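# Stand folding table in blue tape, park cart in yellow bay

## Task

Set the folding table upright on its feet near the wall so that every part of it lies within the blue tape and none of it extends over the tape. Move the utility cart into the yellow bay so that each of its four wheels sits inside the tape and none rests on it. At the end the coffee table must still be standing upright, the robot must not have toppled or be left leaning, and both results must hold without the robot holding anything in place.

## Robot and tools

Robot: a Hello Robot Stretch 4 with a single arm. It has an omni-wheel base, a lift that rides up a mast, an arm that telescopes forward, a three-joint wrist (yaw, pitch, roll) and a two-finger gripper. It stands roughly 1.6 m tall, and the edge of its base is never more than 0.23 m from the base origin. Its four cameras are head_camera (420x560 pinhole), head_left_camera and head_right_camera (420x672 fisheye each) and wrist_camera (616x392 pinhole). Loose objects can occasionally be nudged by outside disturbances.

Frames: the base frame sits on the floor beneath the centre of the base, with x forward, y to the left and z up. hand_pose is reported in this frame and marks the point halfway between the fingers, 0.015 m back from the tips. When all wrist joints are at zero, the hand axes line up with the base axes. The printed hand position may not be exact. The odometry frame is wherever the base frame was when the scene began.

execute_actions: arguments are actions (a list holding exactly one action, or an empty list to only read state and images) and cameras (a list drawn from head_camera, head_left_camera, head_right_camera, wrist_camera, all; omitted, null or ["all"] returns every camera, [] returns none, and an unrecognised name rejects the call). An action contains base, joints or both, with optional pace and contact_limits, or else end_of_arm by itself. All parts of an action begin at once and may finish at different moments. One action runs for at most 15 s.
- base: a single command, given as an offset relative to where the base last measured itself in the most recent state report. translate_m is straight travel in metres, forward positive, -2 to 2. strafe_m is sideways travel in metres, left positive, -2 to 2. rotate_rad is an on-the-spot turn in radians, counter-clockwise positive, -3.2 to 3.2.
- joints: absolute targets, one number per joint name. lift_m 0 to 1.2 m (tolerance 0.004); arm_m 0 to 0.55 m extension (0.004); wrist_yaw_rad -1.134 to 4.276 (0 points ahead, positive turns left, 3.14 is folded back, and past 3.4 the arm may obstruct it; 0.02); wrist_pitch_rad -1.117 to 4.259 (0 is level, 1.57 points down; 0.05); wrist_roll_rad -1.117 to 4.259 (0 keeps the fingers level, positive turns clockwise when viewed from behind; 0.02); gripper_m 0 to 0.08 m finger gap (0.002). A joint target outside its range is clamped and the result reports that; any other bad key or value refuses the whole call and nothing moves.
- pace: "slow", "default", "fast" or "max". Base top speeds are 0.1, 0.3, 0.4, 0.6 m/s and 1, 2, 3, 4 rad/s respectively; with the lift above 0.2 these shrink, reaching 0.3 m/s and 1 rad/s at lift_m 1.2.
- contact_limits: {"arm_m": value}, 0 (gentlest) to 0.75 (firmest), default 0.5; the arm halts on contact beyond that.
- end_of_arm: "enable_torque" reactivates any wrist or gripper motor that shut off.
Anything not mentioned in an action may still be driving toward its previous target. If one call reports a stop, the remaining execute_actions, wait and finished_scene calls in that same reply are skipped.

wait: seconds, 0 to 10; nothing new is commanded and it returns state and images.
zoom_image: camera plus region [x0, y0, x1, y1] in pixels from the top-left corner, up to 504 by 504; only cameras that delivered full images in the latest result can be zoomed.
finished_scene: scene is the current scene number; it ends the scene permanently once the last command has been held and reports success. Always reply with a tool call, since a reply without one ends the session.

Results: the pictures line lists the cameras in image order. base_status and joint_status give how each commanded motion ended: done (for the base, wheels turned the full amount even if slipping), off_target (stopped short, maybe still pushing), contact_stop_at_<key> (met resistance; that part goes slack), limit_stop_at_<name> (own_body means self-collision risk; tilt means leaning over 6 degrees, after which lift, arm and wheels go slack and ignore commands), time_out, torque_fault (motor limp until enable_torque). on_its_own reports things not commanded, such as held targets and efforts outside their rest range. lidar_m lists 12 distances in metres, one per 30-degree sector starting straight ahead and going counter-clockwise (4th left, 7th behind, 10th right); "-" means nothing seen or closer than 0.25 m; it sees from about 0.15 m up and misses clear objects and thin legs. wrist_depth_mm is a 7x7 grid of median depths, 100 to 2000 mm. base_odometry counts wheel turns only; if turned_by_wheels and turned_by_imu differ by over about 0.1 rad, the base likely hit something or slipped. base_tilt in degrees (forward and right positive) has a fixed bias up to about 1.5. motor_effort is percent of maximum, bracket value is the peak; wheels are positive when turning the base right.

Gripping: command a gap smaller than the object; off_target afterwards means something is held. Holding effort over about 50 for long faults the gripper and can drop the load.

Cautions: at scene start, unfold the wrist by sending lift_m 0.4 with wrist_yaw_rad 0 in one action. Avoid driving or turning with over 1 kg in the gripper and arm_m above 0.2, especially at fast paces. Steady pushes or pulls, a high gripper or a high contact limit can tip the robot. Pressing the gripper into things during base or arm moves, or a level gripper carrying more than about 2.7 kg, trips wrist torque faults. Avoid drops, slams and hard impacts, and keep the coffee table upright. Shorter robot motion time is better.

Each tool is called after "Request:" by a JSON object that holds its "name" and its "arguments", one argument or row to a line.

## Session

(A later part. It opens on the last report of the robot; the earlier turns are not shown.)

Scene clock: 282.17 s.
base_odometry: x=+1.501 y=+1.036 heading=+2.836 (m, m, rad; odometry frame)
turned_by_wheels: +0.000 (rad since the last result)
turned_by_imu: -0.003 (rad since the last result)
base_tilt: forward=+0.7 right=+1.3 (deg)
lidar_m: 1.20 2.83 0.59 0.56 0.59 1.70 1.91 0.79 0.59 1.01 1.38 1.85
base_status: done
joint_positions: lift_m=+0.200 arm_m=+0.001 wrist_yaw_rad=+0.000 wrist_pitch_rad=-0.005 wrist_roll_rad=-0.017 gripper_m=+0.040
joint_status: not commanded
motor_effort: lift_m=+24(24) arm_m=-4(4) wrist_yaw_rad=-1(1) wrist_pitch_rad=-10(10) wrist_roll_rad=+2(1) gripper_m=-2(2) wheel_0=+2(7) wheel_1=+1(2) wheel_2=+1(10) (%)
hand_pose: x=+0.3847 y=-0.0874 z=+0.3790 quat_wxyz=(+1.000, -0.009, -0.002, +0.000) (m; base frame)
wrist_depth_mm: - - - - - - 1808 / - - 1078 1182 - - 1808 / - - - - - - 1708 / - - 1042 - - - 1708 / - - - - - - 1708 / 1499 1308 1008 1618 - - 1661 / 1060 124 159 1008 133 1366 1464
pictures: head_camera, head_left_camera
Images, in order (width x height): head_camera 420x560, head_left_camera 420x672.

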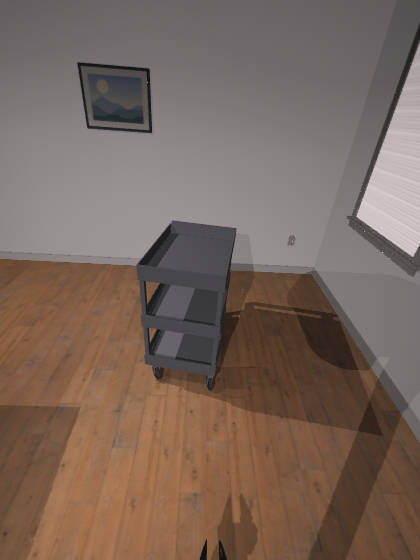

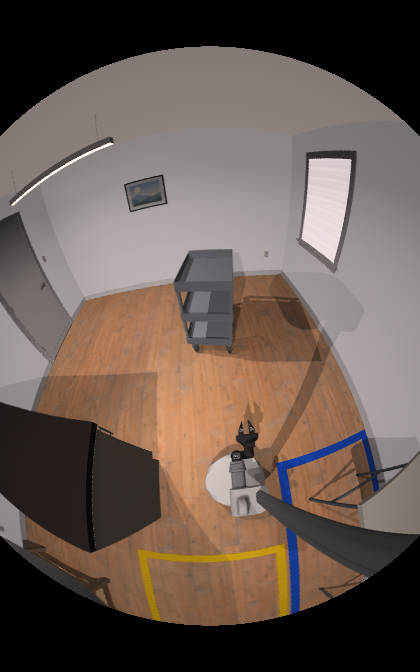

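Request:
{"name": "execute_actions", "arguments": {
  "actions": [
    {"base":{"translate_m":0.5}}
  ],
  "cameras": []
}}

Request:
{"name": "execute_actions", "arguments": {
  "actions": [
    {"base":{"strafe_m":-0.6}}
  ],
  "cameras": []
}}

Request:
{"name": "execute_actions", "arguments": {
  "actions": [
    {"base":{"translate_m":1.2}}
  ],
  "cameras": ["head_camera","head_left_camera"]
}}

Scene clock: 295.97 s.
base_odometry: x=+1.024 y=+1.186 heading=+2.836 (m, m, rad; odometry frame)
turned_by_wheels: +0.000 (rad since the last result)
turned_by_imu: -0.002 (rad since the last result)
base_tilt: forward=+0.7 right=+1.3 (deg)
lidar_m: 0.72 0.78 2.53 1.04 0.64 0.84 2.44 0.95 1.08 1.29 1.35 1.79
base_status: done
joint_positions: lift_m=+0.200 arm_m=+0.001 wrist_yaw_rad=+0.000 wrist_pitch_rad=-0.005 wrist_roll_rad=-0.017 gripper_m=+0.040
joint_status: not commanded
motor_effort: lift_m=+24(24) arm_m=-4(4) wrist_yaw_rad=-2(2) wrist_pitch_rad=-9(9) wrist_roll_rad=+1(1) gripper_m=-2(2) wheel_0=+0(7) wheel_1=+0(5) wheel_2=+1(9) (%)
hand_pose: x=+0.3847 y=-0.0874 z=+0.3790 quat_wxyz=(+1.000, -0.009, -0.002, +0.000) (m; base frame)
wrist_depth_mm: - 759 707 654 - - 1756 / - - 1042 976 - - 1756 / 544 539 525 1118 - - 1708 / 564 715 521 627 - - 1661 / - - - - - - 1661 / 1430 991 1138 1098 - 1983 1661 / 525 124 159 496 133 1366 1464
pictures: none
No camera images: the call's "cameras" was empty. Leave "cameras" out to get every camera's image.

Scene clock: 299.30 s.
base_odometry: x=+1.205 y=+1.759 heading=+2.836 (m, m, rad; odometry frame)
turned_by_wheels: +0.000 (rad since the last result)
turned_by_imu: +0.001 (rad since the last result)
base_tilt: forward=+0.7 right=+1.3 (deg)
lidar_m: 2.29 0.87 1.07 1.23 1.24 2.48 0.77 0.78 0.73 0.68 0.71 0.97
base_status: done
joint_positions: lift_m=+0.200 arm_m=+0.001 wrist_yaw_rad=+0.000 wrist_pitch_rad=-0.005 wrist_roll_rad=-0.017 gripper_m=+0.040
joint_status: not commanded
motor_effort: lift_m=+24(24) arm_m=-4(4) wrist_yaw_rad=-1(1) wrist_pitch_rad=-8(12) wrist_roll_rad=+0(0) gripper_m=-2(2) wheel_0=+0(10) wheel_1=+1(3) wheel_2=+0(1) (%)
hand_pose: x=+0.3847 y=-0.0874 z=+0.3790 quat_wxyz=(+1.000, -0.009, -0.002, +0.000) (m; base frame)
wrist_depth_mm: 820 - - - - 1308 904 / 1138 - - - - 1255 891 / - - - - - 1255 878 / - - - - - 1229 866 / - - - - - 1205 866 / 904 1499 1808 - 1863 1160 842 / 976 124 159 1078 133 1098 820
pictures: none
No camera images: the call's "cameras" was empty. Leave "cameras" out to get every camera's image.

Scene clock: 304.77 s.
base_odometry: x=+0.060 y=+2.119 heading=+2.837 (m, m, rad; odometry frame)
turned_by_wheels: +0.000 (rad since the last result)
turned_by_imu: -0.005 (rad since the last result)
base_tilt: forward=+0.7 right=+1.3 (deg)
lidar_m: 1.07 1.12 0.41 0.39 0.45 1.91 1.99 0.99 0.69 0.61 0.66 0.87
base_status: done
joint_positions: lift_m=+0.200 arm_m=+0.001 wrist_yaw_rad=+0.000 wrist_pitch_rad=-0.005 wrist_roll_rad=-0.017 gripper_m=+0.040
joint_status: not commanded
motor_effort: lift_m=+24(24) arm_m=-4(4) wrist_yaw_rad=-1(1) wrist_pitch_rad=-9(11) wrist_roll_rad=+1(1) gripper_m=-2(2) wheel_0=+1(6) wheel_1=-1(0) wheel_2=+1(11) (%)
hand_pose: x=+0.3847 y=-0.0874 z=+0.3790 quat_wxyz=(+1.000, -0.009, -0.002, +0.000) (m; base frame)
wrist_depth_mm: 878 904 904 931 946 991 842 / 878 904 917 931 931 960 831 / 866 891 917 917 946 946 820 / 866 878 891 904 931 960 820 / 854 878 891 904 917 931 798 / 854 866 891 904 917 931 778 / 842 124 159 878 133 917 768
pictures: head_camera, head_left_camera
Images, in order (width x height): head_camera 420x560, head_left_camera 420x672.

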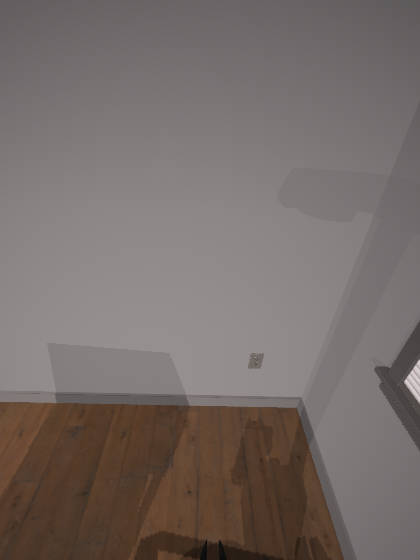

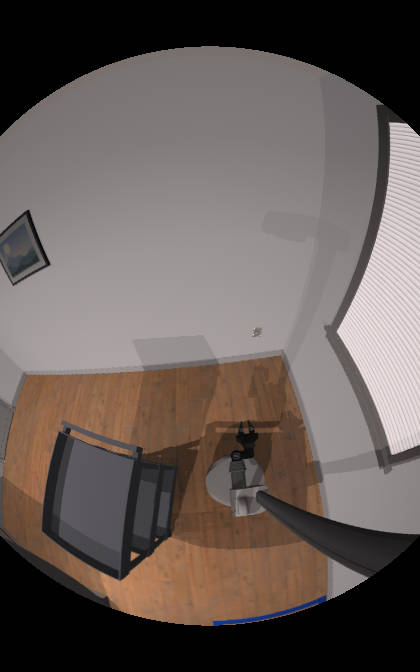

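Request:
{"name": "execute_actions", "arguments": {
  "actions": [
    {"base":{"rotate_rad":-3.1}}
  ],
  "cameras": []
}}

Request:
{"name": "execute_actions", "arguments": {
  "actions": [
    {"base":{"translate_m":-0.72},"joints":{"lift_m":0.75}}
  ],
  "cameras": ["head_camera"]
}}

Request:
{"name": "execute_actions", "arguments": {
  "actions": [
    {"base":{"strafe_m":-0.6}}
  ]
}}

Scene clock: 312.50 s.
base_odometry: x=+0.060 y=+2.119 heading=-0.263 (m, m, rad; odometry frame)
turned_by_wheels: -3.100 (rad since the last result)
turned_by_imu: -3.140 (rad since the last result)
base_tilt: forward=+0.7 right=+1.3 (deg)
lidar_m: 1.95 0.98 0.68 0.62 0.66 0.93 1.10 1.13 0.39 0.39 0.45 1.88
base_status: done
joint_positions: lift_m=+0.200 arm_m=+0.001 wrist_yaw_rad=+0.000 wrist_pitch_rad=-0.005 wrist_roll_rad=-0.017 gripper_m=+0.040
joint_status: not commanded
motor_effort: lift_m=+24(24) arm_m=-5(5) wrist_yaw_rad=-1(2) wrist_pitch_rad=-8(10) wrist_roll_rad=+0(2) gripper_m=-2(2) wheel_0=+1(7) wheel_1=+1(8) wheel_2=+0(9) (%)
hand_pose: x=+0.3847 y=-0.0874 z=+0.3790 quat_wxyz=(+1.000, -0.009, -0.002, +0.000) (m; base frame)
wrist_depth_mm: 1160 1863 - - - - - / 1182 1808 - - - - - / 1255 1863 - - - - 1756 / 1255 1983 - - - - 1661 / 1281 1921 - - - - 1618 / 1255 1618 1921 1983 - - 1576 / 1042 124 159 1098 133 1336 1397
pictures: none
No camera images: the call's "cameras" was empty. Leave "cameras" out to get every camera's image.

Scene clock: 316.40 s.
base_odometry: x=-0.635 y=+2.306 heading=-0.263 (m, m, rad; odometry frame)
turned_by_wheels: +0.000 (rad since the last result)
turned_by_imu: +0.002 (rad since the last result)
base_tilt: forward=+0.7 right=+1.3 (deg)
lidar_m: 2.66 0.92 0.63 0.60 0.57 0.37 0.34 0.37 0.52 1.36 0.70 0.65
base_status: done
joint_positions: lift_m=+0.750 arm_m=+0.001 wrist_yaw_rad=+0.000 wrist_pitch_rad=-0.005 wrist_roll_rad=-0.017 gripper_m=+0.040
joint_status: all done
motor_effort: lift_m=+25(26) arm_m=-4(4) wrist_yaw_rad=-1(1) wrist_pitch_rad=-10(9) wrist_roll_rad=+0(1) gripper_m=-2(2) wheel_0=+0(5) wheel_1=+1(5) wheel_2=-1(7) (%)
hand_pose: x=+0.3847 y=-0.0874 z=+0.9289 quat_wxyz=(+1.000, -0.009, -0.002, +0.000) (m; base frame)
wrist_depth_mm: 1160 1756 - - - - - / 1160 1808 - - - - - / 1205 1863 - - - - - / 1229 1983 - - - - - / 1255 1983 - - - - - / 1308 - - - - 904 946 / 1255 124 159 - 133 946 473
pictures: head_camera
Images, in order (width x height): head_camera 420x560.

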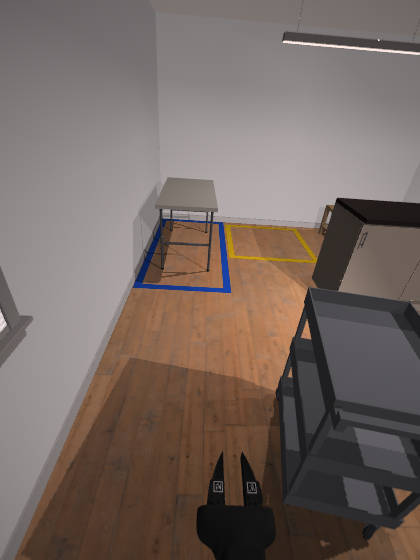

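Scene clock: 319.73 s.
base_odometry: x=-0.791 y=+1.727 heading=-0.263 (m, m, rad; odometry frame)
turned_by_wheels: +0.000 (rad since the last result)
turned_by_imu: -0.001 (rad since the last result)
base_tilt: forward=+0.7 right=+1.3 (deg)
lidar_m: 0.46 0.52 1.28 1.25 0.56 0.38 0.35 0.38 0.53 1.41 2.50 0.48
base_status: done
joint_positions: lift_m=+0.750 arm_m=+0.001 wrist_yaw_rad=+0.000 wrist_pitch_rad=-0.005 wrist_roll_rad=-0.017 gripper_m=+0.040
joint_status: not commanded
motor_effort: lift_m=+25(25) arm_m=-4(4) wrist_yaw_rad=-1(1) wrist_pitch_rad=-9(10) wrist_roll_rad=+0(1) gripper_m=-2(2) wheel_0=+0(10) wheel_1=+1(8) wheel_2=+1(0) (%)
hand_pose: x=+0.3847 y=-0.0874 z=+0.9289 quat_wxyz=(+1.000, -0.009, -0.002, +0.000) (m; base frame)
wrist_depth_mm: - - - - - - - / - - - - - - - / - - - - - - - / - - - - - - - / - - - - - - - / 477 597 778 842 891 1983 - / 283 124 159 306 133 1983 -
pictures: head_camera, head_left_camera, head_right_camera, wrist_camera
Images, in order (width x height): head_camera 420x560, head_left_camera 420x672, head_right_camera 420x672, wrist_camera 616x392.

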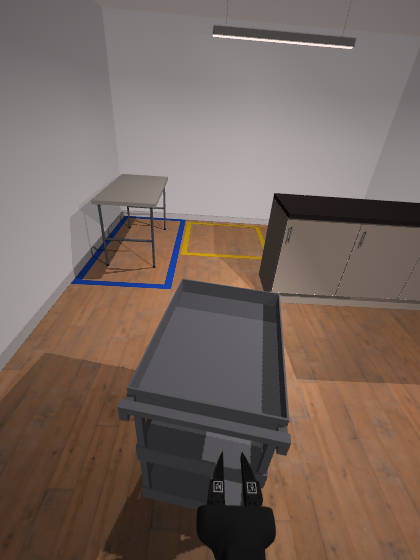

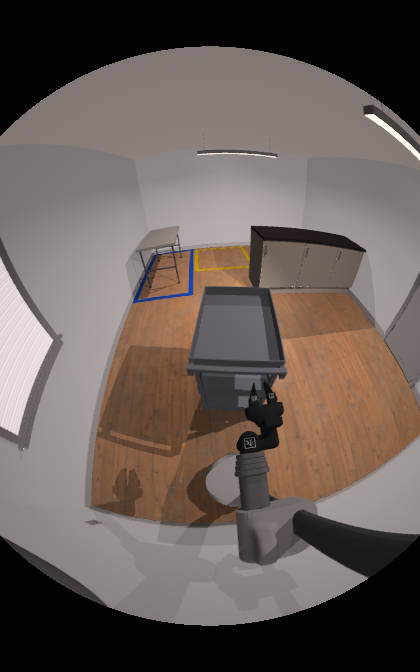

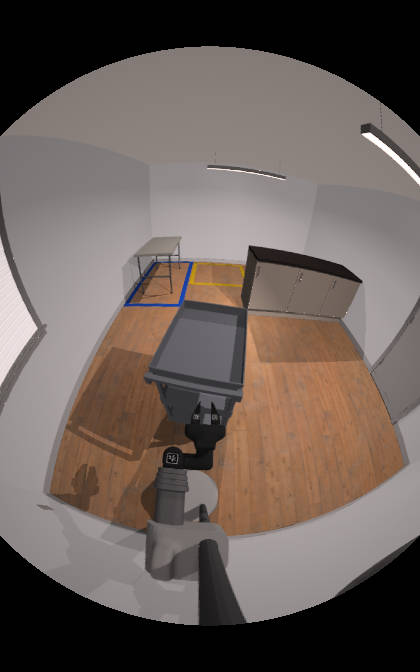

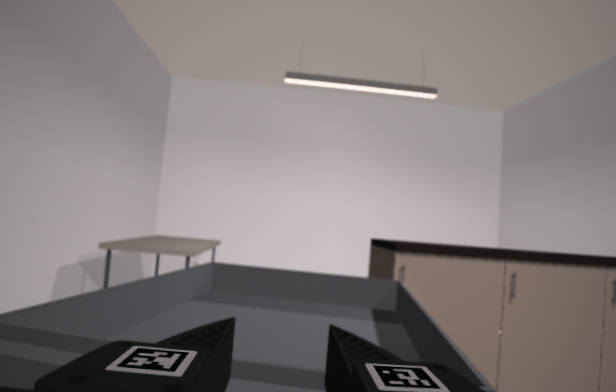

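Request:
{"name": "execute_actions", "arguments": {
  "actions": [
    {"base":{"translate_m":-0.08},"joints":{"wrist_roll_rad":1.57,"gripper_m":0.08}}
  ],
  "cameras": []
}}

Request:
{"name": "execute_actions", "arguments": {
  "actions": [
    {"base":{"strafe_m":0.08},"joints":{"lift_m":0.66}}
  ]
}}

Scene clock: 331.33 s.
base_odometry: x=-0.869 y=+1.748 heading=-0.263 (m, m, rad; odometry frame)
turned_by_wheels: +0.000 (rad since the last result)
turned_by_imu: -0.001 (rad since the last result)
base_tilt: forward=+0.6 right=+1.3 (deg)
lidar_m: 0.53 0.63 1.29 1.24 0.43 0.29 0.28 0.30 0.41 1.01 2.54 0.54
base_status: done
joint_positions: lift_m=+0.750 arm_m=+0.001 wrist_yaw_rad=+0.000 wrist_pitch_rad=-0.005 wrist_roll_rad=+1.570 gripper_m=+0.080
joint_status: all done
motor_effort: lift_m=+25(25) arm_m=-4(4) wrist_yaw_rad=-1(2) wrist_pitch_rad=-12(10) wrist_roll_rad=+3(9) gripper_m=+1(3) wheel_0=-1(4) wheel_1=+1(2) wheel_2=+0(8) (%)
hand_pose: x=+0.3846 y=-0.0874 z=+0.9289 quat_wxyz=(+0.708, +0.707, -0.002, +0.002) (m; base frame)
wrist_depth_mm: - - - - - 1921 1336 / - - - - - 1921 1336 / - - - - 324 759 640 / - - - - 389 891 634 / - - - 1025 394 866 627 / - - - 1042 399 854 615 / - 122 - 854 146 741 597
pictures: none
No camera images: the call's "cameras" was empty. Leave "cameras" out to get every camera's image.

Scene clock: 332.70 s.
base_odometry: x=-0.848 y=+1.825 heading=-0.263 (m, m, rad; odometry frame)
turned_by_wheels: +0.000 (rad since the last result)
turned_by_imu: +0.000 (rad since the last result)
base_tilt: forward=+0.7 right=+1.3 (deg)
lidar_m: 0.57 1.71 1.18 1.15 0.43 0.30 0.28 0.31 0.41 1.03 2.60 0.58
base_status: done
joint_positions: lift_m=+0.660 arm_m=+0.001 wrist_yaw_rad=+0.000 wrist_pitch_rad=-0.005 wrist_roll_rad=+1.570 gripper_m=+0.080
joint_status: all done
motor_effort: lift_m=+18(20) arm_m=-4(4) wrist_yaw_rad=-1(2) wrist_pitch_rad=-10(9) wrist_roll_rad=+2(3) gripper_m=+2(2) wheel_0=+0(6) wheel_1=-2(5) wheel_2=+1(2) (%)
hand_pose: x=+0.3846 y=-0.0874 z=+0.8395 quat_wxyz=(+0.708, +0.707, -0.002, +0.002) (m; base frame)
wrist_depth_mm: - - - 324 - 1756 1205 / - - - 389 - 427 404 / - - - 394 1025 732 517 / - - - 399 - 707 418 / - - - 402 1042 699 421 / - - - 410 - 683 427 / - 122 - 418 146 597 430
pictures: head_camera, head_left_camera, head_right_camera, wrist_camera
Images, in order (width x height): head_camera 420x560, head_left_camera 420x672, head_right_camera 420x672, wrist_camera 616x392.

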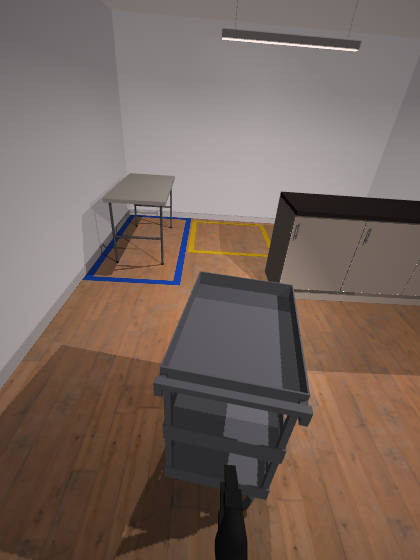

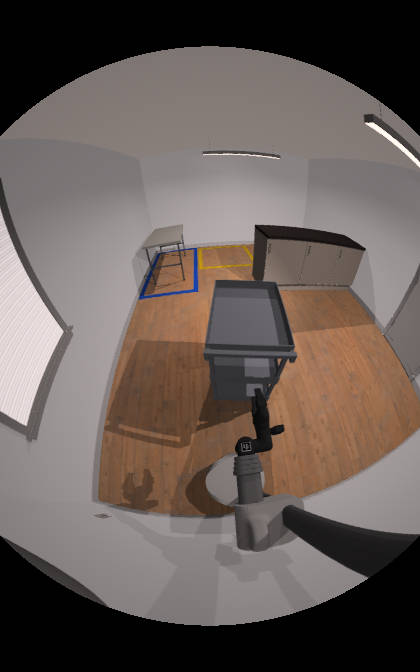

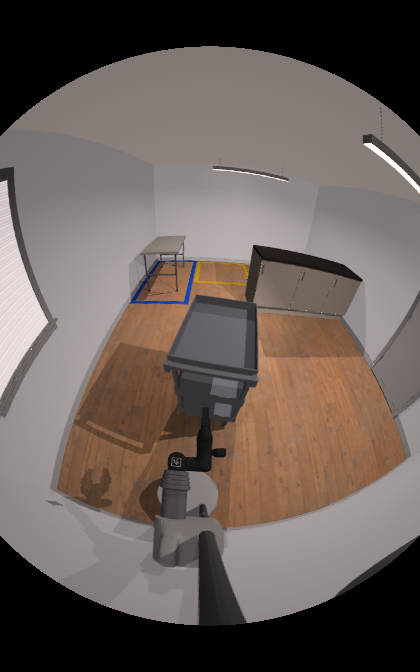

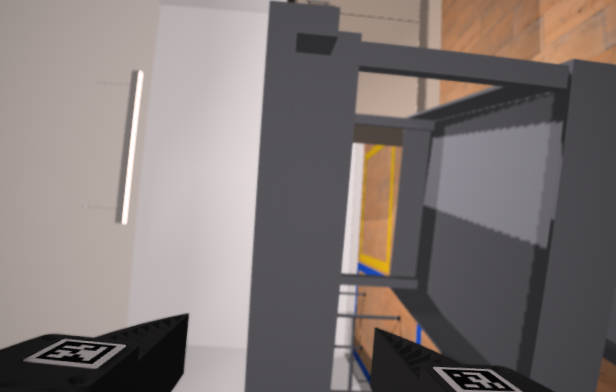

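Request:
{"name": "execute_actions", "arguments": {
  "actions": [
    {"base":{"translate_m":-0.05},"joints":{"wrist_roll_rad":0,"gripper_m":0.04,"wrist_yaw_rad":1.6}}
  ],
  "cameras": []
}}

Request:
{"name": "execute_actions", "arguments": {
  "actions": [
    {"base":{"strafe_m":-0.05},"joints":{"lift_m":0.15,"wrist_yaw_rad":3.0}}
  ],
  "cameras": []
}}

Request:
{"name": "execute_actions", "arguments": {
  "actions": [
    {"base":{"translate_m":0.9},"pace":"slow"}
  ],
  "cameras": ["head_camera","head_left_camera"]
}}

Scene clock: 343.90 s.
base_odometry: x=-0.896 y=+1.838 heading=-0.263 (m, m, rad; odometry frame)
turned_by_wheels: +0.000 (rad since the last result)
turned_by_imu: -0.001 (rad since the last result)
base_tilt: forward=+0.6 right=+1.4 (deg)
lidar_m: 0.60 1.69 1.18 1.00 0.35 0.25 0.25 0.25 0.34 0.83 2.62 0.61
base_status: done
joint_positions: lift_m=+0.660 arm_m=+0.001 wrist_yaw_rad=+1.599 wrist_pitch_rad=-0.005 wrist_roll_rad=+0.001 gripper_m=+0.040
joint_status: all done
motor_effort: lift_m=+18(18) arm_m=-4(4) wrist_yaw_rad=+1(7) wrist_pitch_rad=-9(9) wrist_roll_rad=-2(6) gripper_m=-2(3) wheel_0=-2(3) wheel_1=-1(3) wheel_2=-1(7) (%)
hand_pose: x=+0.2532 y=+0.2151 z=+0.8395 quat_wxyz=(+0.697, +0.002, -0.001, +0.717) (m; base frame)
wrist_depth_mm: 750 1118 1205 1229 1205 1229 1255 / 759 1118 1182 1182 1205 1205 1205 / 778 1160 1160 1160 1182 1182 1205 / 778 1160 1160 1160 1160 1182 1205 / 798 1138 1160 1160 1160 1160 1182 / 820 1138 1138 1138 1160 1160 1182 / 798 124 159 1160 132 1160 1160
pictures: none
No camera images: the call's "cameras" was empty. Leave "cameras" out to get every camera's image.

Scene clock: 346.87 s.
base_odometry: x=-0.909 y=+1.790 heading=-0.263 (m, m, rad; odometry frame)
turned_by_wheels: +0.000 (rad since the last result)
turned_by_imu: +0.000 (rad since the last result)
base_tilt: forward=+0.7 right=+1.3 (deg)
lidar_m: 0.61 1.80 1.24 1.00 0.36 0.25 0.25 0.25 0.33 0.85 2.57 0.60
base_status: done
joint_positions: lift_m=+0.150 arm_m=+0.001 wrist_yaw_rad=+3.000 wrist_pitch_rad=-0.005 wrist_roll_rad=+0.001 gripper_m=+0.040
joint_status: all done
motor_effort: lift_m=+18(16) arm_m=-4(4) wrist_yaw_rad=+0(6) wrist_pitch_rad=-9(8) wrist_roll_rad=-2(1) gripper_m=-2(2) wheel_0=-1(7) wheel_1=+1(7) wheel_2=+1(2) (%)
hand_pose: x=-0.0262 y=+0.1166 z=+0.3295 quat_wxyz=(+0.071, +0.002, +0.000, +0.997) (m; base frame)
wrist_depth_mm: 141 233 387 404 427 449 473 / 113 146 384 402 424 445 469 / 119 146 382 397 421 442 462 / 137 185 379 397 413 439 459 / 342 357 375 389 413 430 452 / 340 355 373 387 407 427 452 / 336 124 159 379 133 424 445
pictures: none
No camera images: the call's "cameras" was empty. Leave "cameras" out to get every camera's image.

action 0: "base": translate_m = 0.9 would last too long for one action: at the pace "slow" translate_m can be at most 0.766 in either direction: name a faster pace, or command the rest in another action

Request:
{"name": "execute_actions", "arguments": {
  "actions": [
    {"base":{"translate_m":0.7},"pace":"slow"}
  ],
  "cameras": ["head_camera","head_left_camera"]
}}

Scene clock: 358.10 s.
base_odometry: x=-0.233 y=+1.608 heading=-0.263 (m, m, rad; odometry frame)
turned_by_wheels: +0.000 (rad since the last result)
turned_by_imu: -0.004 (rad since the last result)
base_tilt: forward=+0.7 right=+1.3 (deg)
lidar_m: 0.25 0.25 1.27 1.22 1.26 1.00 0.94 0.97 1.29 0.25 0.25 0.25
base_status: done
joint_positions: lift_m=+0.150 arm_m=+0.001 wrist_yaw_rad=+3.000 wrist_pitch_rad=-0.005 wrist_roll_rad=+0.001 gripper_m=+0.040
joint_status: not commanded
motor_effort: lift_m=+18(18) arm_m=-4(4) wrist_yaw_rad=+0(1) wrist_pitch_rad=-11(8) wrist_roll_rad=+0(1) gripper_m=-1(2) wheel_0=+3(7) wheel_1=+2(3) wheel_2=-1(12) (%)
hand_pose: x=-0.0263 y=+0.1166 z=+0.3295 quat_wxyz=(+0.071, +0.002, +0.000, +0.997) (m; base frame)
wrist_depth_mm: 142 234 1118 1160 1229 1308 1336 / 113 146 1078 1160 1229 1281 1336 / 119 146 1098 1138 1205 1281 1336 / 137 185 1078 1138 1205 1255 1308 / 976 1042 1078 1138 1182 1229 1308 / 991 1025 1060 1118 1160 1229 1281 / 946 124 159 976 133 1182 1205
pictures: head_camera, head_left_camera
Images, in order (width x height): head_camera 420x560, head_left_camera 420x672.

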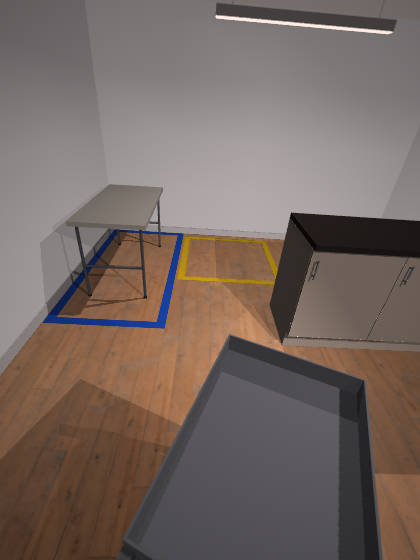

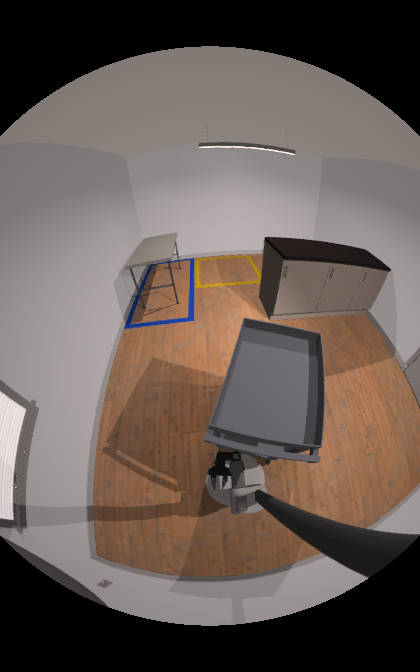

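Request:
{"name": "execute_actions", "arguments": {
  "actions": [
    {"base":{"translate_m":-0.1}}
  ],
  "cameras": []
}}

Request:
{"name": "execute_actions", "arguments": {
  "actions": [
    {"base":{"strafe_m":-0.25}}
  ],
  "cameras": []
}}

Request:
{"name": "execute_actions", "arguments": {
  "actions": [
    {"base":{"translate_m":0.3},"pace":"slow"}
  ],
  "cameras": ["head_camera","head_left_camera"]
}}

Scene clock: 364.57 s.
base_odometry: x=-0.330 y=+1.634 heading=-0.263 (m, m, rad; odometry frame)
turned_by_wheels: +0.000 (rad since the last result)
turned_by_imu: -0.001 (rad since the last result)
base_tilt: forward=+0.7 right=+1.3 (deg)
lidar_m: 0.25 0.30 1.25 1.21 1.25 0.90 0.83 0.84 1.16 2.45 0.25 0.25
base_status: done
joint_positions: lift_m=+0.150 arm_m=+0.001 wrist_yaw_rad=+3.000 wrist_pitch_rad=-0.005 wrist_roll_rad=+0.001 gripper_m=+0.040
joint_status: not commanded
motor_effort: lift_m=+18(18) arm_m=-4(4) wrist_yaw_rad=+0(1) wrist_pitch_rad=-8(8) wrist_roll_rad=+0(1) gripper_m=-2(1) wheel_0=+0(4) wheel_1=+0(0) wheel_2=-1(9) (%)
hand_pose: x=-0.0263 y=+0.1166 z=+0.3295 quat_wxyz=(+0.071, +0.002, +0.000, +0.997) (m; base frame)
wrist_depth_mm: 141 233 1008 1060 1118 1182 1281 / 113 146 991 1060 1098 1160 1229 / 119 146 991 1060 1078 1138 1229 / 137 185 991 1025 1098 1138 1182 / 878 931 976 1025 1078 1138 1205 / 878 917 960 1008 1060 1118 1182 / 866 124 159 976 133 1098 1138
pictures: none
No camera images: the call's "cameras" was empty. Leave "cameras" out to get every camera's image.

Scene clock: 366.70 s.
base_odometry: x=-0.395 y=+1.392 heading=-0.263 (m, m, rad; odometry frame)
turned_by_wheels: +0.000 (rad since the last result)
turned_by_imu: +0.000 (rad since the last result)
base_tilt: forward=+0.6 right=+1.4 (deg)
lidar_m: 0.25 0.25 0.43 1.46 1.23 0.88 0.84 0.87 1.14 2.16 2.28 0.37
base_status: done
joint_positions: lift_m=+0.150 arm_m=+0.001 wrist_yaw_rad=+3.000 wrist_pitch_rad=-0.005 wrist_roll_rad=+0.001 gripper_m=+0.040
joint_status: not commanded
motor_effort: lift_m=+18(18) arm_m=-4(4) wrist_yaw_rad=-1(0) wrist_pitch_rad=-10(7) wrist_roll_rad=-1(1) gripper_m=-2(2) wheel_0=+8(10) wheel_1=+1(7) wheel_2=-4(4) (%)
hand_pose: x=-0.0263 y=+0.1166 z=+0.3295 quat_wxyz=(+0.071, +0.002, +0.000, +0.997) (m; base frame)
wrist_depth_mm: 142 233 991 1042 1118 1160 1229 / 113 146 1008 1025 1098 1160 1229 / 119 146 991 1042 1098 1160 1205 / 137 185 976 1008 1098 1138 1182 / 866 917 960 1025 1078 1098 1182 / 878 917 976 1008 1060 1118 1182 / 854 124 158 960 133 1078 1138
pictures: none
No camera images: the call's "cameras" was empty. Leave "cameras" out to get every camera's image.

Scene clock: 370.97 s.
base_odometry: x=-0.106 y=+1.315 heading=-0.263 (m, m, rad; odometry frame)
turned_by_wheels: +0.000 (rad since the last result)
turned_by_imu: -0.001 (rad since the last result)
base_tilt: forward=+0.7 right=+1.3 (deg)
lidar_m: 0.26 0.25 1.56 1.46 1.54 1.21 1.11 1.17 1.61 2.19 1.95 0.40
base_status: done
joint_positions: lift_m=+0.150 arm_m=+0.000 wrist_yaw_rad=+3.001 wrist_pitch_rad=-0.004 wrist_roll_rad=+0.001 gripper_m=+0.040
joint_status: not commanded
motor_effort: lift_m=+18(18) arm_m=+0(4) wrist_yaw_rad=-2(24) wrist_pitch_rad=-12(11) wrist_roll_rad=-1(0) gripper_m=-1(2) wheel_0=+5(22) wheel_1=+3(12) wheel_2=-5(16) (%)
hand_pose: x=-0.0271 y=+0.1165 z=+0.3295 quat_wxyz=(+0.070, +0.002, +0.000, +0.998) (m; base frame)
wrist_depth_mm: 141 232 1308 1397 1430 1537 1576 / 116 145 1308 1397 1430 1499 1618 / 119 145 1281 1336 1430 1537 1576 / 137 185 1281 1366 1430 1537 1537 / 1138 1182 1255 1336 1397 1430 1499 / 1160 1205 1255 1336 1366 1464 1499 / 960 124 159 976 133 1182 1205
pictures: head_camera, head_left_camera
Images, in order (width x height): head_camera 420x560, head_left_camera 420x672.

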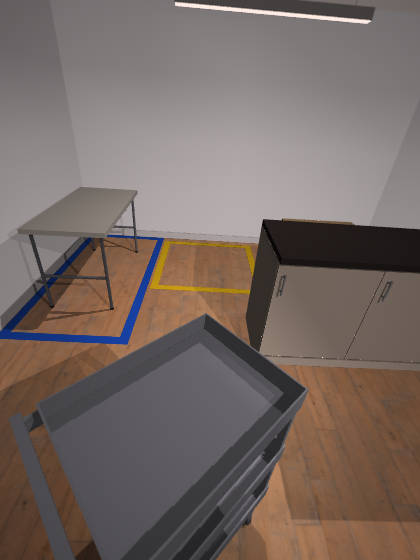

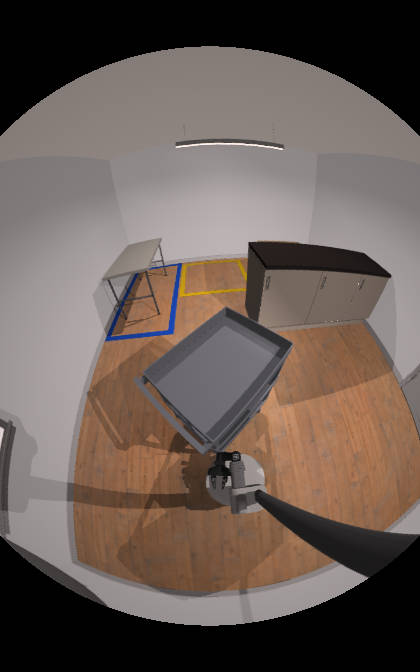

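Request:
{"name": "execute_actions", "arguments": {
  "actions": [
    {"base":{"translate_m":-0.5},"joints":{"lift_m":0.4,"wrist_yaw_rad":1.5}}
  ],
  "cameras": []
}}

Request:
{"name": "execute_actions", "arguments": {
  "actions": [
    {"joints":{"wrist_yaw_rad":0,"gripper_m":0.08}}
  ]
}}

Scene clock: 381.13 s.
base_odometry: x=-0.588 y=+1.445 heading=-0.263 (m, m, rad; odometry frame)
turned_by_wheels: +0.000 (rad since the last result)
turned_by_imu: +0.001 (rad since the last result)
base_tilt: forward=+0.7 right=+1.3 (deg)
lidar_m: 0.67 0.76 1.53 1.46 0.96 0.64 0.64 0.65 0.84 2.18 2.29 1.12
base_status: done
joint_positions: lift_m=+0.400 arm_m=+0.000 wrist_yaw_rad=+1.500 wrist_pitch_rad=-0.004 wrist_roll_rad=+0.001 gripper_m=+0.040
joint_status: all done
motor_effort: lift_m=+26(28) arm_m=+0(0) wrist_yaw_rad=-1(34) wrist_pitch_rad=-12(14) wrist_roll_rad=-1(3) gripper_m=-1(2) wheel_0=-1(8) wheel_1=+1(7) wheel_2=-1(9) (%)
hand_pose: x=+0.2734 y=+0.2060 z=+0.5788 quat_wxyz=(+0.732, +0.002, -0.001, +0.682) (m; base frame)
wrist_depth_mm: 1397 1464 1464 1499 1576 1661 1708 / 1397 1464 1464 1537 1618 1661 1708 / 1397 1397 1499 1499 1618 1618 1708 / 1366 1430 1464 1499 1537 1576 1661 / 1366 1397 1464 1499 1537 1618 1661 / 1366 1397 1430 1499 1499 1576 1618 / 1366 124 158 1430 133 1576 1618
pictures: none
No camera images: the call's "cameras" was empty. Leave "cameras" out to get every camera's image.

Scene clock: 382.57 s.
base_odometry: x=-0.588 y=+1.445 heading=-0.263 (m, m, rad; odometry frame)
turned_by_wheels: +0.000 (rad since the last result)
turned_by_imu: +0.000 (rad since the last result)
base_tilt: forward=+0.7 right=+1.4 (deg)
lidar_m: 0.64 0.73 1.53 1.46 0.94 0.67 0.64 0.64 0.86 2.19 2.29 1.10
base_status: not commanded
joint_positions: lift_m=+0.400 arm_m=+0.000 wrist_yaw_rad=+0.001 wrist_pitch_rad=-0.004 wrist_roll_rad=+0.001 gripper_m=+0.080
joint_status: all done
motor_effort: lift_m=+26(26) arm_m=+0(0) wrist_yaw_rad=-3(7) wrist_pitch_rad=-9(9) wrist_roll_rad=+0(0) gripper_m=+2(5) wheel_0=-1(1) wheel_1=+1(1) wheel_2=-1(1) (%)
hand_pose: x=+0.3839 y=-0.0873 z=+0.5788 quat_wxyz=(+1.000, +0.000, -0.002, +0.000) (m; base frame)
wrist_depth_mm: - 496 - - - - - / 778 504 554 - - - - / - 683 732 741 917 - - / - - - - 1756 1756 1808 / - 878 1160 1205 1708 1756 1808 / 1921 488 554 715 1708 1756 1756 / - 122 1098 1708 146 1756 1863
pictures: head_camera, head_left_camera, head_right_camera, wrist_camera
Images, in order (width x height): head_camera 420x560, head_left_camera 420x672, head_right_camera 420x672, wrist_camera 616x392.

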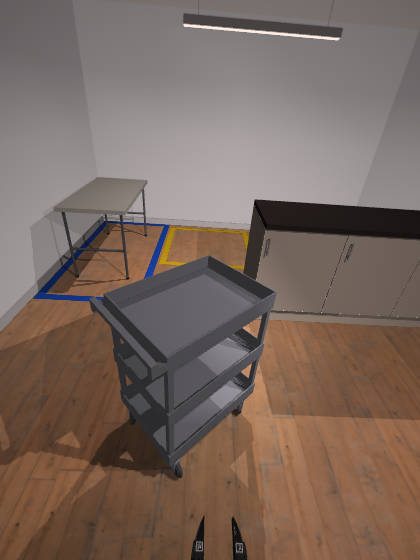

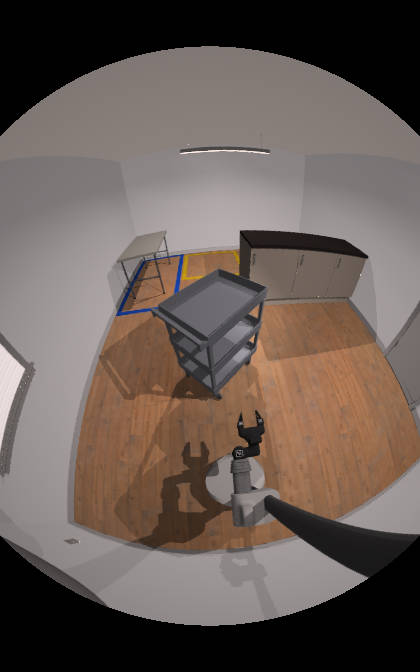

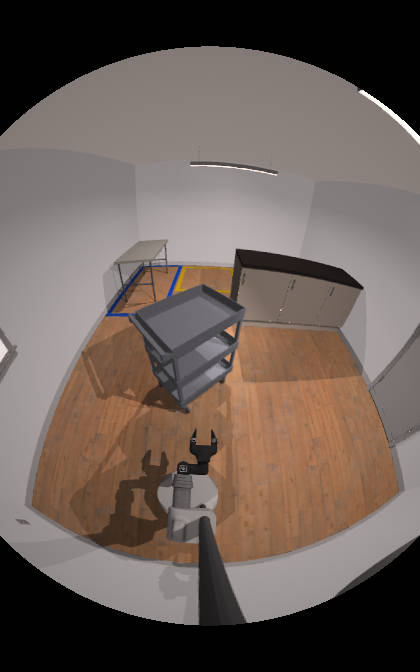

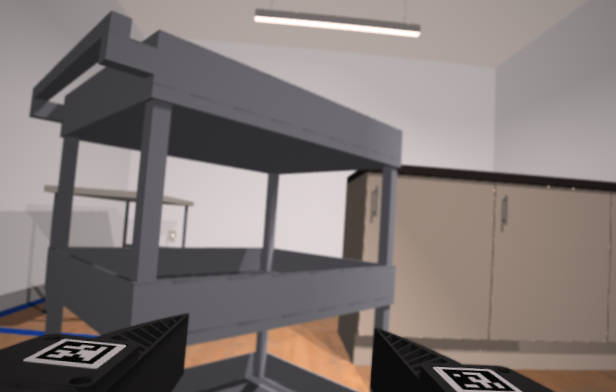

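Request:
{"name": "execute_actions", "arguments": {
  "actions": [
    {"base":{"rotate_rad":-0.86},"joints":{"lift_m":0.52}}
  ],
  "cameras": []
}}

Request:
{"name": "execute_actions", "arguments": {
  "actions": [
    {"base":{"translate_m":-0.22}}
  ],
  "cameras": []
}}

Request:
{"name": "execute_actions", "arguments": {
  "actions": [
    {"base":{"strafe_m":0.66}}
  ]
}}

Scene clock: 397.10 s.
base_odometry: x=-0.588 y=+1.445 heading=-1.123 (m, m, rad; odometry frame)
turned_by_wheels: -0.860 (rad since the last result)
turned_by_imu: -0.872 (rad since the last result)
base_tilt: forward=+0.7 right=+1.3 (deg)
lidar_m: 2.31 0.85 0.68 1.85 1.48 1.47 0.78 0.62 0.61 0.66 1.09 2.19
base_status: done
joint_positions: lift_m=+0.520 arm_m=+0.000 wrist_yaw_rad=+0.000 wrist_pitch_rad=-0.004 wrist_roll_rad=+0.001 gripper_m=+0.080
joint_status: all done
motor_effort: lift_m=+25(27) arm_m=+0(0) wrist_yaw_rad=-1(2) wrist_pitch_rad=-11(10) wrist_roll_rad=-1(1) gripper_m=+2(2) wheel_0=+1(9) wheel_1=-1(5) wheel_2=-1(10) (%)
hand_pose: x=+0.3839 y=-0.0874 z=+0.6988 quat_wxyz=(+1.000, +0.000, -0.002, +0.000) (m; base frame)
wrist_depth_mm: - - - - - 1983 1756 / - - - - - 1983 1756 / - - - - - 1983 1708 / 1661 1983 - - - 1983 1708 / 1618 1921 - - - 1921 1661 / 1618 1863 - - - 1921 1661 / - 122 1983 - 146 1756 1618
pictures: none
No camera images: the call's "cameras" was empty. Leave "cameras" out to get every camera's image.

Scene clock: 399.27 s.
base_odometry: x=-0.684 y=+1.643 heading=-1.123 (m, m, rad; odometry frame)
turned_by_wheels: +0.000 (rad since the last result)
turned_by_imu: +0.000 (rad since the last result)
base_tilt: forward=+0.6 right=+1.3 (deg)
lidar_m: 2.52 0.84 0.80 1.64 1.30 1.26 0.61 0.49 0.48 0.54 0.82 2.36
base_status: done
joint_positions: lift_m=+0.520 arm_m=+0.000 wrist_yaw_rad=+0.000 wrist_pitch_rad=-0.004 wrist_roll_rad=+0.001 gripper_m=+0.080
joint_status: not commanded
motor_effort: lift_m=+25(25) arm_m=+0(0) wrist_yaw_rad=-2(2) wrist_pitch_rad=-12(7) wrist_roll_rad=-1(1) gripper_m=+2(2) wheel_0=-1(7) wheel_1=+1(5) wheel_2=-1(13) (%)
hand_pose: x=+0.3839 y=-0.0874 z=+0.6988 quat_wxyz=(+1.000, +0.000, -0.002, +0.000) (m; base frame)
wrist_depth_mm: - - - - - - 1921 / - - - - - - 1863 / - - - - - - 1863 / 1756 - - - - - 1863 / 1756 - - - - - 1808 / 1756 - - - - - 1808 / - 122 1921 - 146 1921 1808
pictures: none
No camera images: the call's "cameras" was empty. Leave "cameras" out to get every camera's image.

Scene clock: 402.80 s.
base_odometry: x=-0.089 y=+1.929 heading=-1.123 (m, m, rad; odometry frame)
turned_by_wheels: +0.000 (rad since the last result)
turned_by_imu: -0.001 (rad since the last result)
base_tilt: forward=+0.7 right=+1.3 (deg)
lidar_m: 0.50 0.55 2.06 1.09 0.89 0.87 0.98 0.99 0.99 1.10 1.72 2.78
base_status: done
joint_positions: lift_m=+0.520 arm_m=+0.000 wrist_yaw_rad=+0.000 wrist_pitch_rad=-0.004 wrist_roll_rad=+0.001 gripper_m=+0.080
joint_status: not commanded
motor_effort: lift_m=+25(26) arm_m=+0(0) wrist_yaw_rad=-2(1) wrist_pitch_rad=-11(9) wrist_roll_rad=-1(1) gripper_m=+2(1) wheel_0=+1(11) wheel_1=-1(5) wheel_2=-1(3) (%)
hand_pose: x=+0.3839 y=-0.0874 z=+0.6989 quat_wxyz=(+1.000, +0.000, -0.002, +0.000) (m; base frame)
wrist_depth_mm: - - - - - - - / 301 309 317 - - - - / 353 364 368 - - - - / - 634 377 - - - - / - 1618 1708 - - - - / 904 931 946 - - - - / - 122 621 - 146 - -
pictures: head_camera, head_left_camera, head_right_camera, wrist_camera
Images, in order (width x height): head_camera 420x560, head_left_camera 420x672, head_right_camera 420x672, wrist_camera 616x392.

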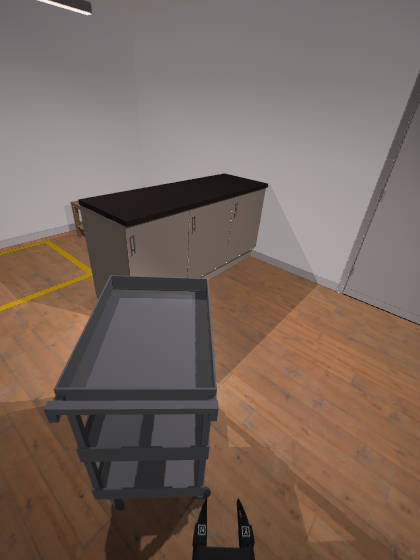

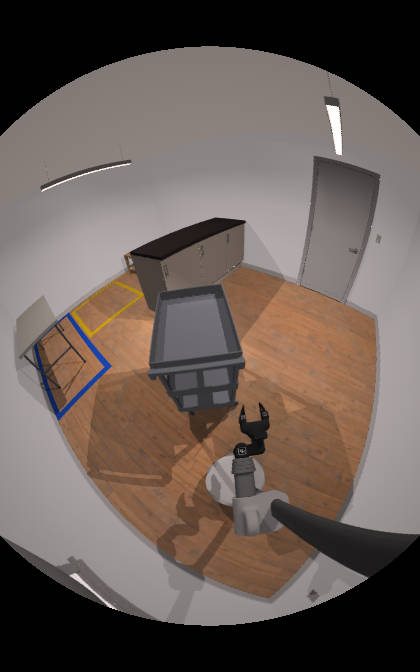

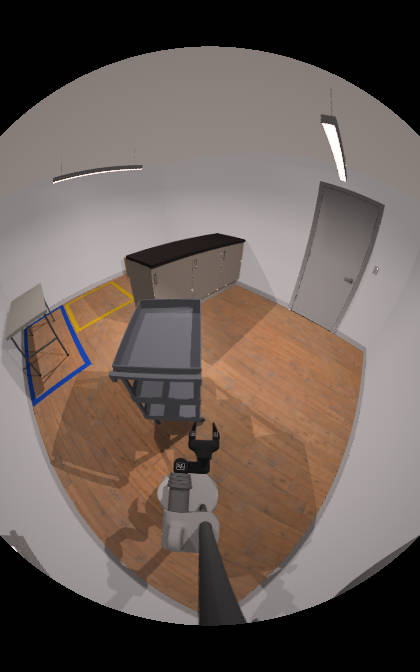

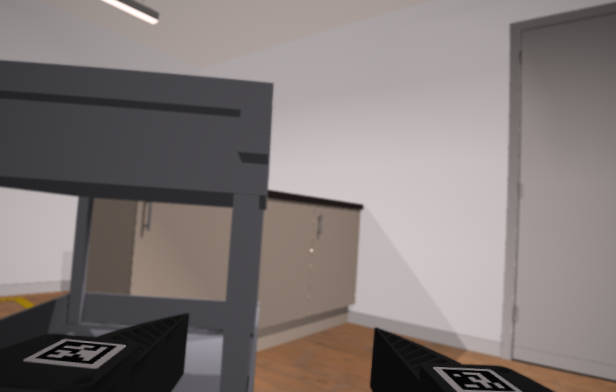

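Request:
{"name": "execute_actions", "arguments": {
  "actions": [
    {"base":{"strafe_m":0.05},"joints":{"lift_m":0.47}}
  ],
  "cameras": []
}}

Request:
{"name": "execute_actions", "arguments": {
  "actions": [
    {"joints":{"arm_m":0.15},"contact_limits":{"arm_m":0.15}}
  ],
  "cameras": ["wrist_camera","head_camera"]
}}

Scene clock: 408.03 s.
base_odometry: x=-0.044 y=+1.950 heading=-1.123 (m, m, rad; odometry frame)
turned_by_wheels: +0.000 (rad since the last result)
turned_by_imu: -0.001 (rad since the last result)
base_tilt: forward=+0.7 right=+1.3 (deg)
lidar_m: 0.51 0.54 2.02 1.08 0.83 0.84 0.94 1.05 1.02 1.14 1.82 2.82
base_status: done
joint_positions: lift_m=+0.470 arm_m=+0.000 wrist_yaw_rad=+0.000 wrist_pitch_rad=-0.004 wrist_roll_rad=+0.001 gripper_m=+0.080
joint_status: all done
motor_effort: lift_m=+18(24) arm_m=+0(0) wrist_yaw_rad=+0(1) wrist_pitch_rad=-10(11) wrist_roll_rad=-1(1) gripper_m=+2(2) wheel_0=+0(9) wheel_1=-1(8) wheel_2=-1(4) (%)
hand_pose: x=+0.3839 y=-0.0874 z=+0.6495 quat_wxyz=(+1.000, +0.000, -0.002, +0.000) (m; base frame)
wrist_depth_mm: 306 309 317 - - - - / 355 362 375 375 - - - / 424 397 375 382 - - - / - 1576 1756 - - - - / - 1576 1921 - - - - / 723 891 946 - - - - / - 122 580 1708 146 - -
pictures: none
No camera images: the call's "cameras" was empty. Leave "cameras" out to get every camera's image.

Scene clock: 409.53 s.
base_odometry: x=-0.044 y=+1.950 heading=-1.123 (m, m, rad; odometry frame)
turned_by_wheels: +0.000 (rad since the last result)
turned_by_imu: +0.000 (rad since the last result)
base_tilt: forward=+0.7 right=+1.3 (deg)
lidar_m: 0.50 0.53 2.00 1.07 0.85 0.84 0.94 1.05 1.02 1.17 1.82 2.82
base_status: not commanded
joint_positions: lift_m=+0.470 arm_m=+0.149 wrist_yaw_rad=+0.000 wrist_pitch_rad=-0.004 wrist_roll_rad=+0.001 gripper_m=+0.080
joint_status: all done
motor_effort: lift_m=+18(17) arm_m=+4(8) wrist_yaw_rad=-1(1) wrist_pitch_rad=-10(9) wrist_roll_rad=-1(2) gripper_m=+2(2) wheel_0=+0(0) wheel_1=-1(1) wheel_2=-1(1) (%)
contact_limits: arm_m 0.15
hand_pose: x=+0.5328 y=-0.0874 z=+0.6495 quat_wxyz=(+1.000, +0.000, -0.002, +0.000) (m; base frame)
wrist_depth_mm: 212 218 224 227 - - - / 229 221 224 229 - - - / 433 404 375 279 - - - / - 1464 1708 230 - - - / - 1464 1756 809 - - - / 732 788 809 798 - - - / - 122 585 224 146 - -
pictures: head_camera, wrist_camera
Images, in order (width x height): head_camera 420x560, wrist_camera 616x392.

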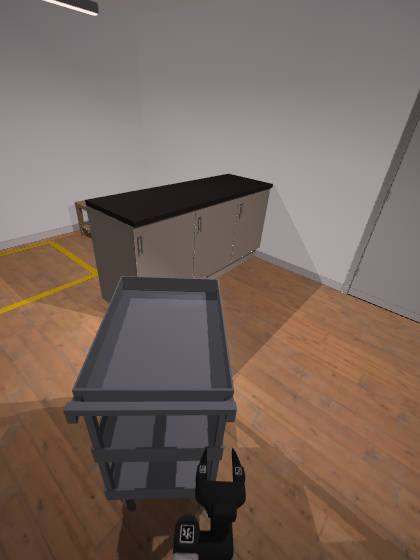

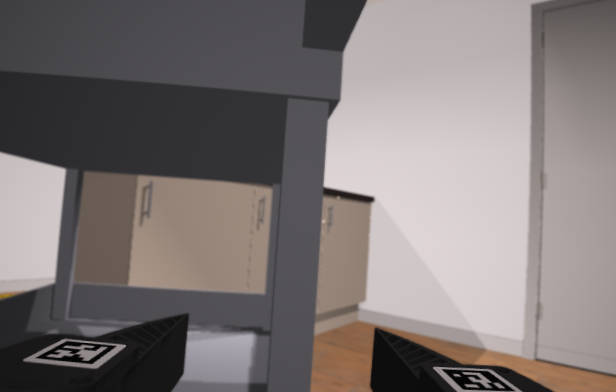

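Request:
{"name": "execute_actions", "arguments": {
  "actions": [
    {"joints":{"arm_m":0.245},"contact_limits":{"arm_m":0.15}}
  ],
  "cameras": []
}}

Request:
{"name": "execute_actions", "arguments": {
  "actions": [
    {"joints":{"gripper_m":0.0}}
  ],
  "cameras": ["wrist_camera"]
}}

Scene clock: 422.87 s.
base_odometry: x=-0.044 y=+1.950 heading=-1.123 (m, m, rad; odometry frame)
turned_by_wheels: +0.000 (rad since the last result)
turned_by_imu: -0.001 (rad since the last result)
base_tilt: forward=+0.7 right=+1.3 (deg)
lidar_m: 0.51 0.53 2.03 1.04 0.83 0.84 0.94 1.03 1.02 1.14 1.82 2.83
base_status: not commanded
joint_positions: lift_m=+0.470 arm_m=+0.244 wrist_yaw_rad=+0.000 wrist_pitch_rad=-0.004 wrist_roll_rad=+0.001 gripper_m=+0.080
joint_status: all done
motor_effort: lift_m=+17(18) arm_m=+4(1) wrist_yaw_rad=-1(1) wrist_pitch_rad=-10(11) wrist_roll_rad=-1(1) gripper_m=+2(2) wheel_0=+0(0) wheel_1=-1(1) wheel_2=-1(1) (%)
contact_limits: arm_m 0.15
hand_pose: x=+0.6278 y=-0.0874 z=+0.6495 quat_wxyz=(+1.000, +0.000, -0.002, +0.000) (m; base frame)
wrist_depth_mm: 161 154 150 137 - - - / 229 224 216 136 - - - / 436 407 379 135 - - - / 1618 1366 1618 134 - - - / 1499 1397 1661 132 - - - / 683 699 723 131 - - - / - 122 580 130 146 - 1983
pictures: none
No camera images: the call's "cameras" was empty. Leave "cameras" out to get every camera's image.

Scene clock: 424.07 s.
base_odometry: x=-0.044 y=+1.950 heading=-1.123 (m, m, rad; odometry frame)
turned_by_wheels: +0.000 (rad since the last result)
turned_by_imu: -0.001 (rad since the last result)
base_tilt: forward=+0.7 right=+1.3 (deg)
lidar_m: 0.51 0.53 2.03 1.09 0.84 0.82 0.95 1.04 1.02 1.13 1.82 2.84
base_status: not commanded
joint_positions: lift_m=+0.470 arm_m=+0.244 wrist_yaw_rad=-0.001 wrist_pitch_rad=-0.004 wrist_roll_rad=+0.000 gripper_m=+0.024
joint_status: gripper_m off_target (ended at +0.024, target +0.000)
on_its_own: gripper_m is held at +0.019, not at your +0.000, by its contact guard: the fingers met something
motor_effort: lift_m=+18(18) arm_m=+4(5) wrist_yaw_rad=+2(16) wrist_pitch_rad=-11(12) wrist_roll_rad=+1(1) gripper_m=-40(51) wheel_0=-3(3) wheel_1=-1(1) wheel_2=-3(4) (%)
hand_pose: x=+0.6278 y=-0.0876 z=+0.6495 quat_wxyz=(+1.000, +0.000, -0.002, -0.001) (m; base frame)
wrist_depth_mm: 161 155 150 136 - - - / 232 224 216 136 - - - / 439 410 379 134 - - - / 1618 1397 1576 133 - - - / 1499 1366 1537 132 - - - / 691 699 723 131 - - - / 549 621 128 129 - - 1983
pictures: wrist_camera
Images, in order (width x height): wrist_camera 616x392.

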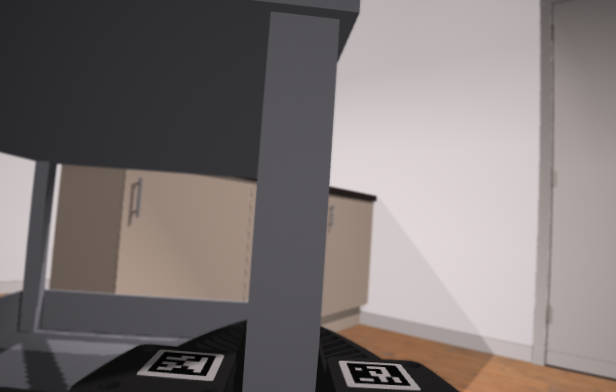

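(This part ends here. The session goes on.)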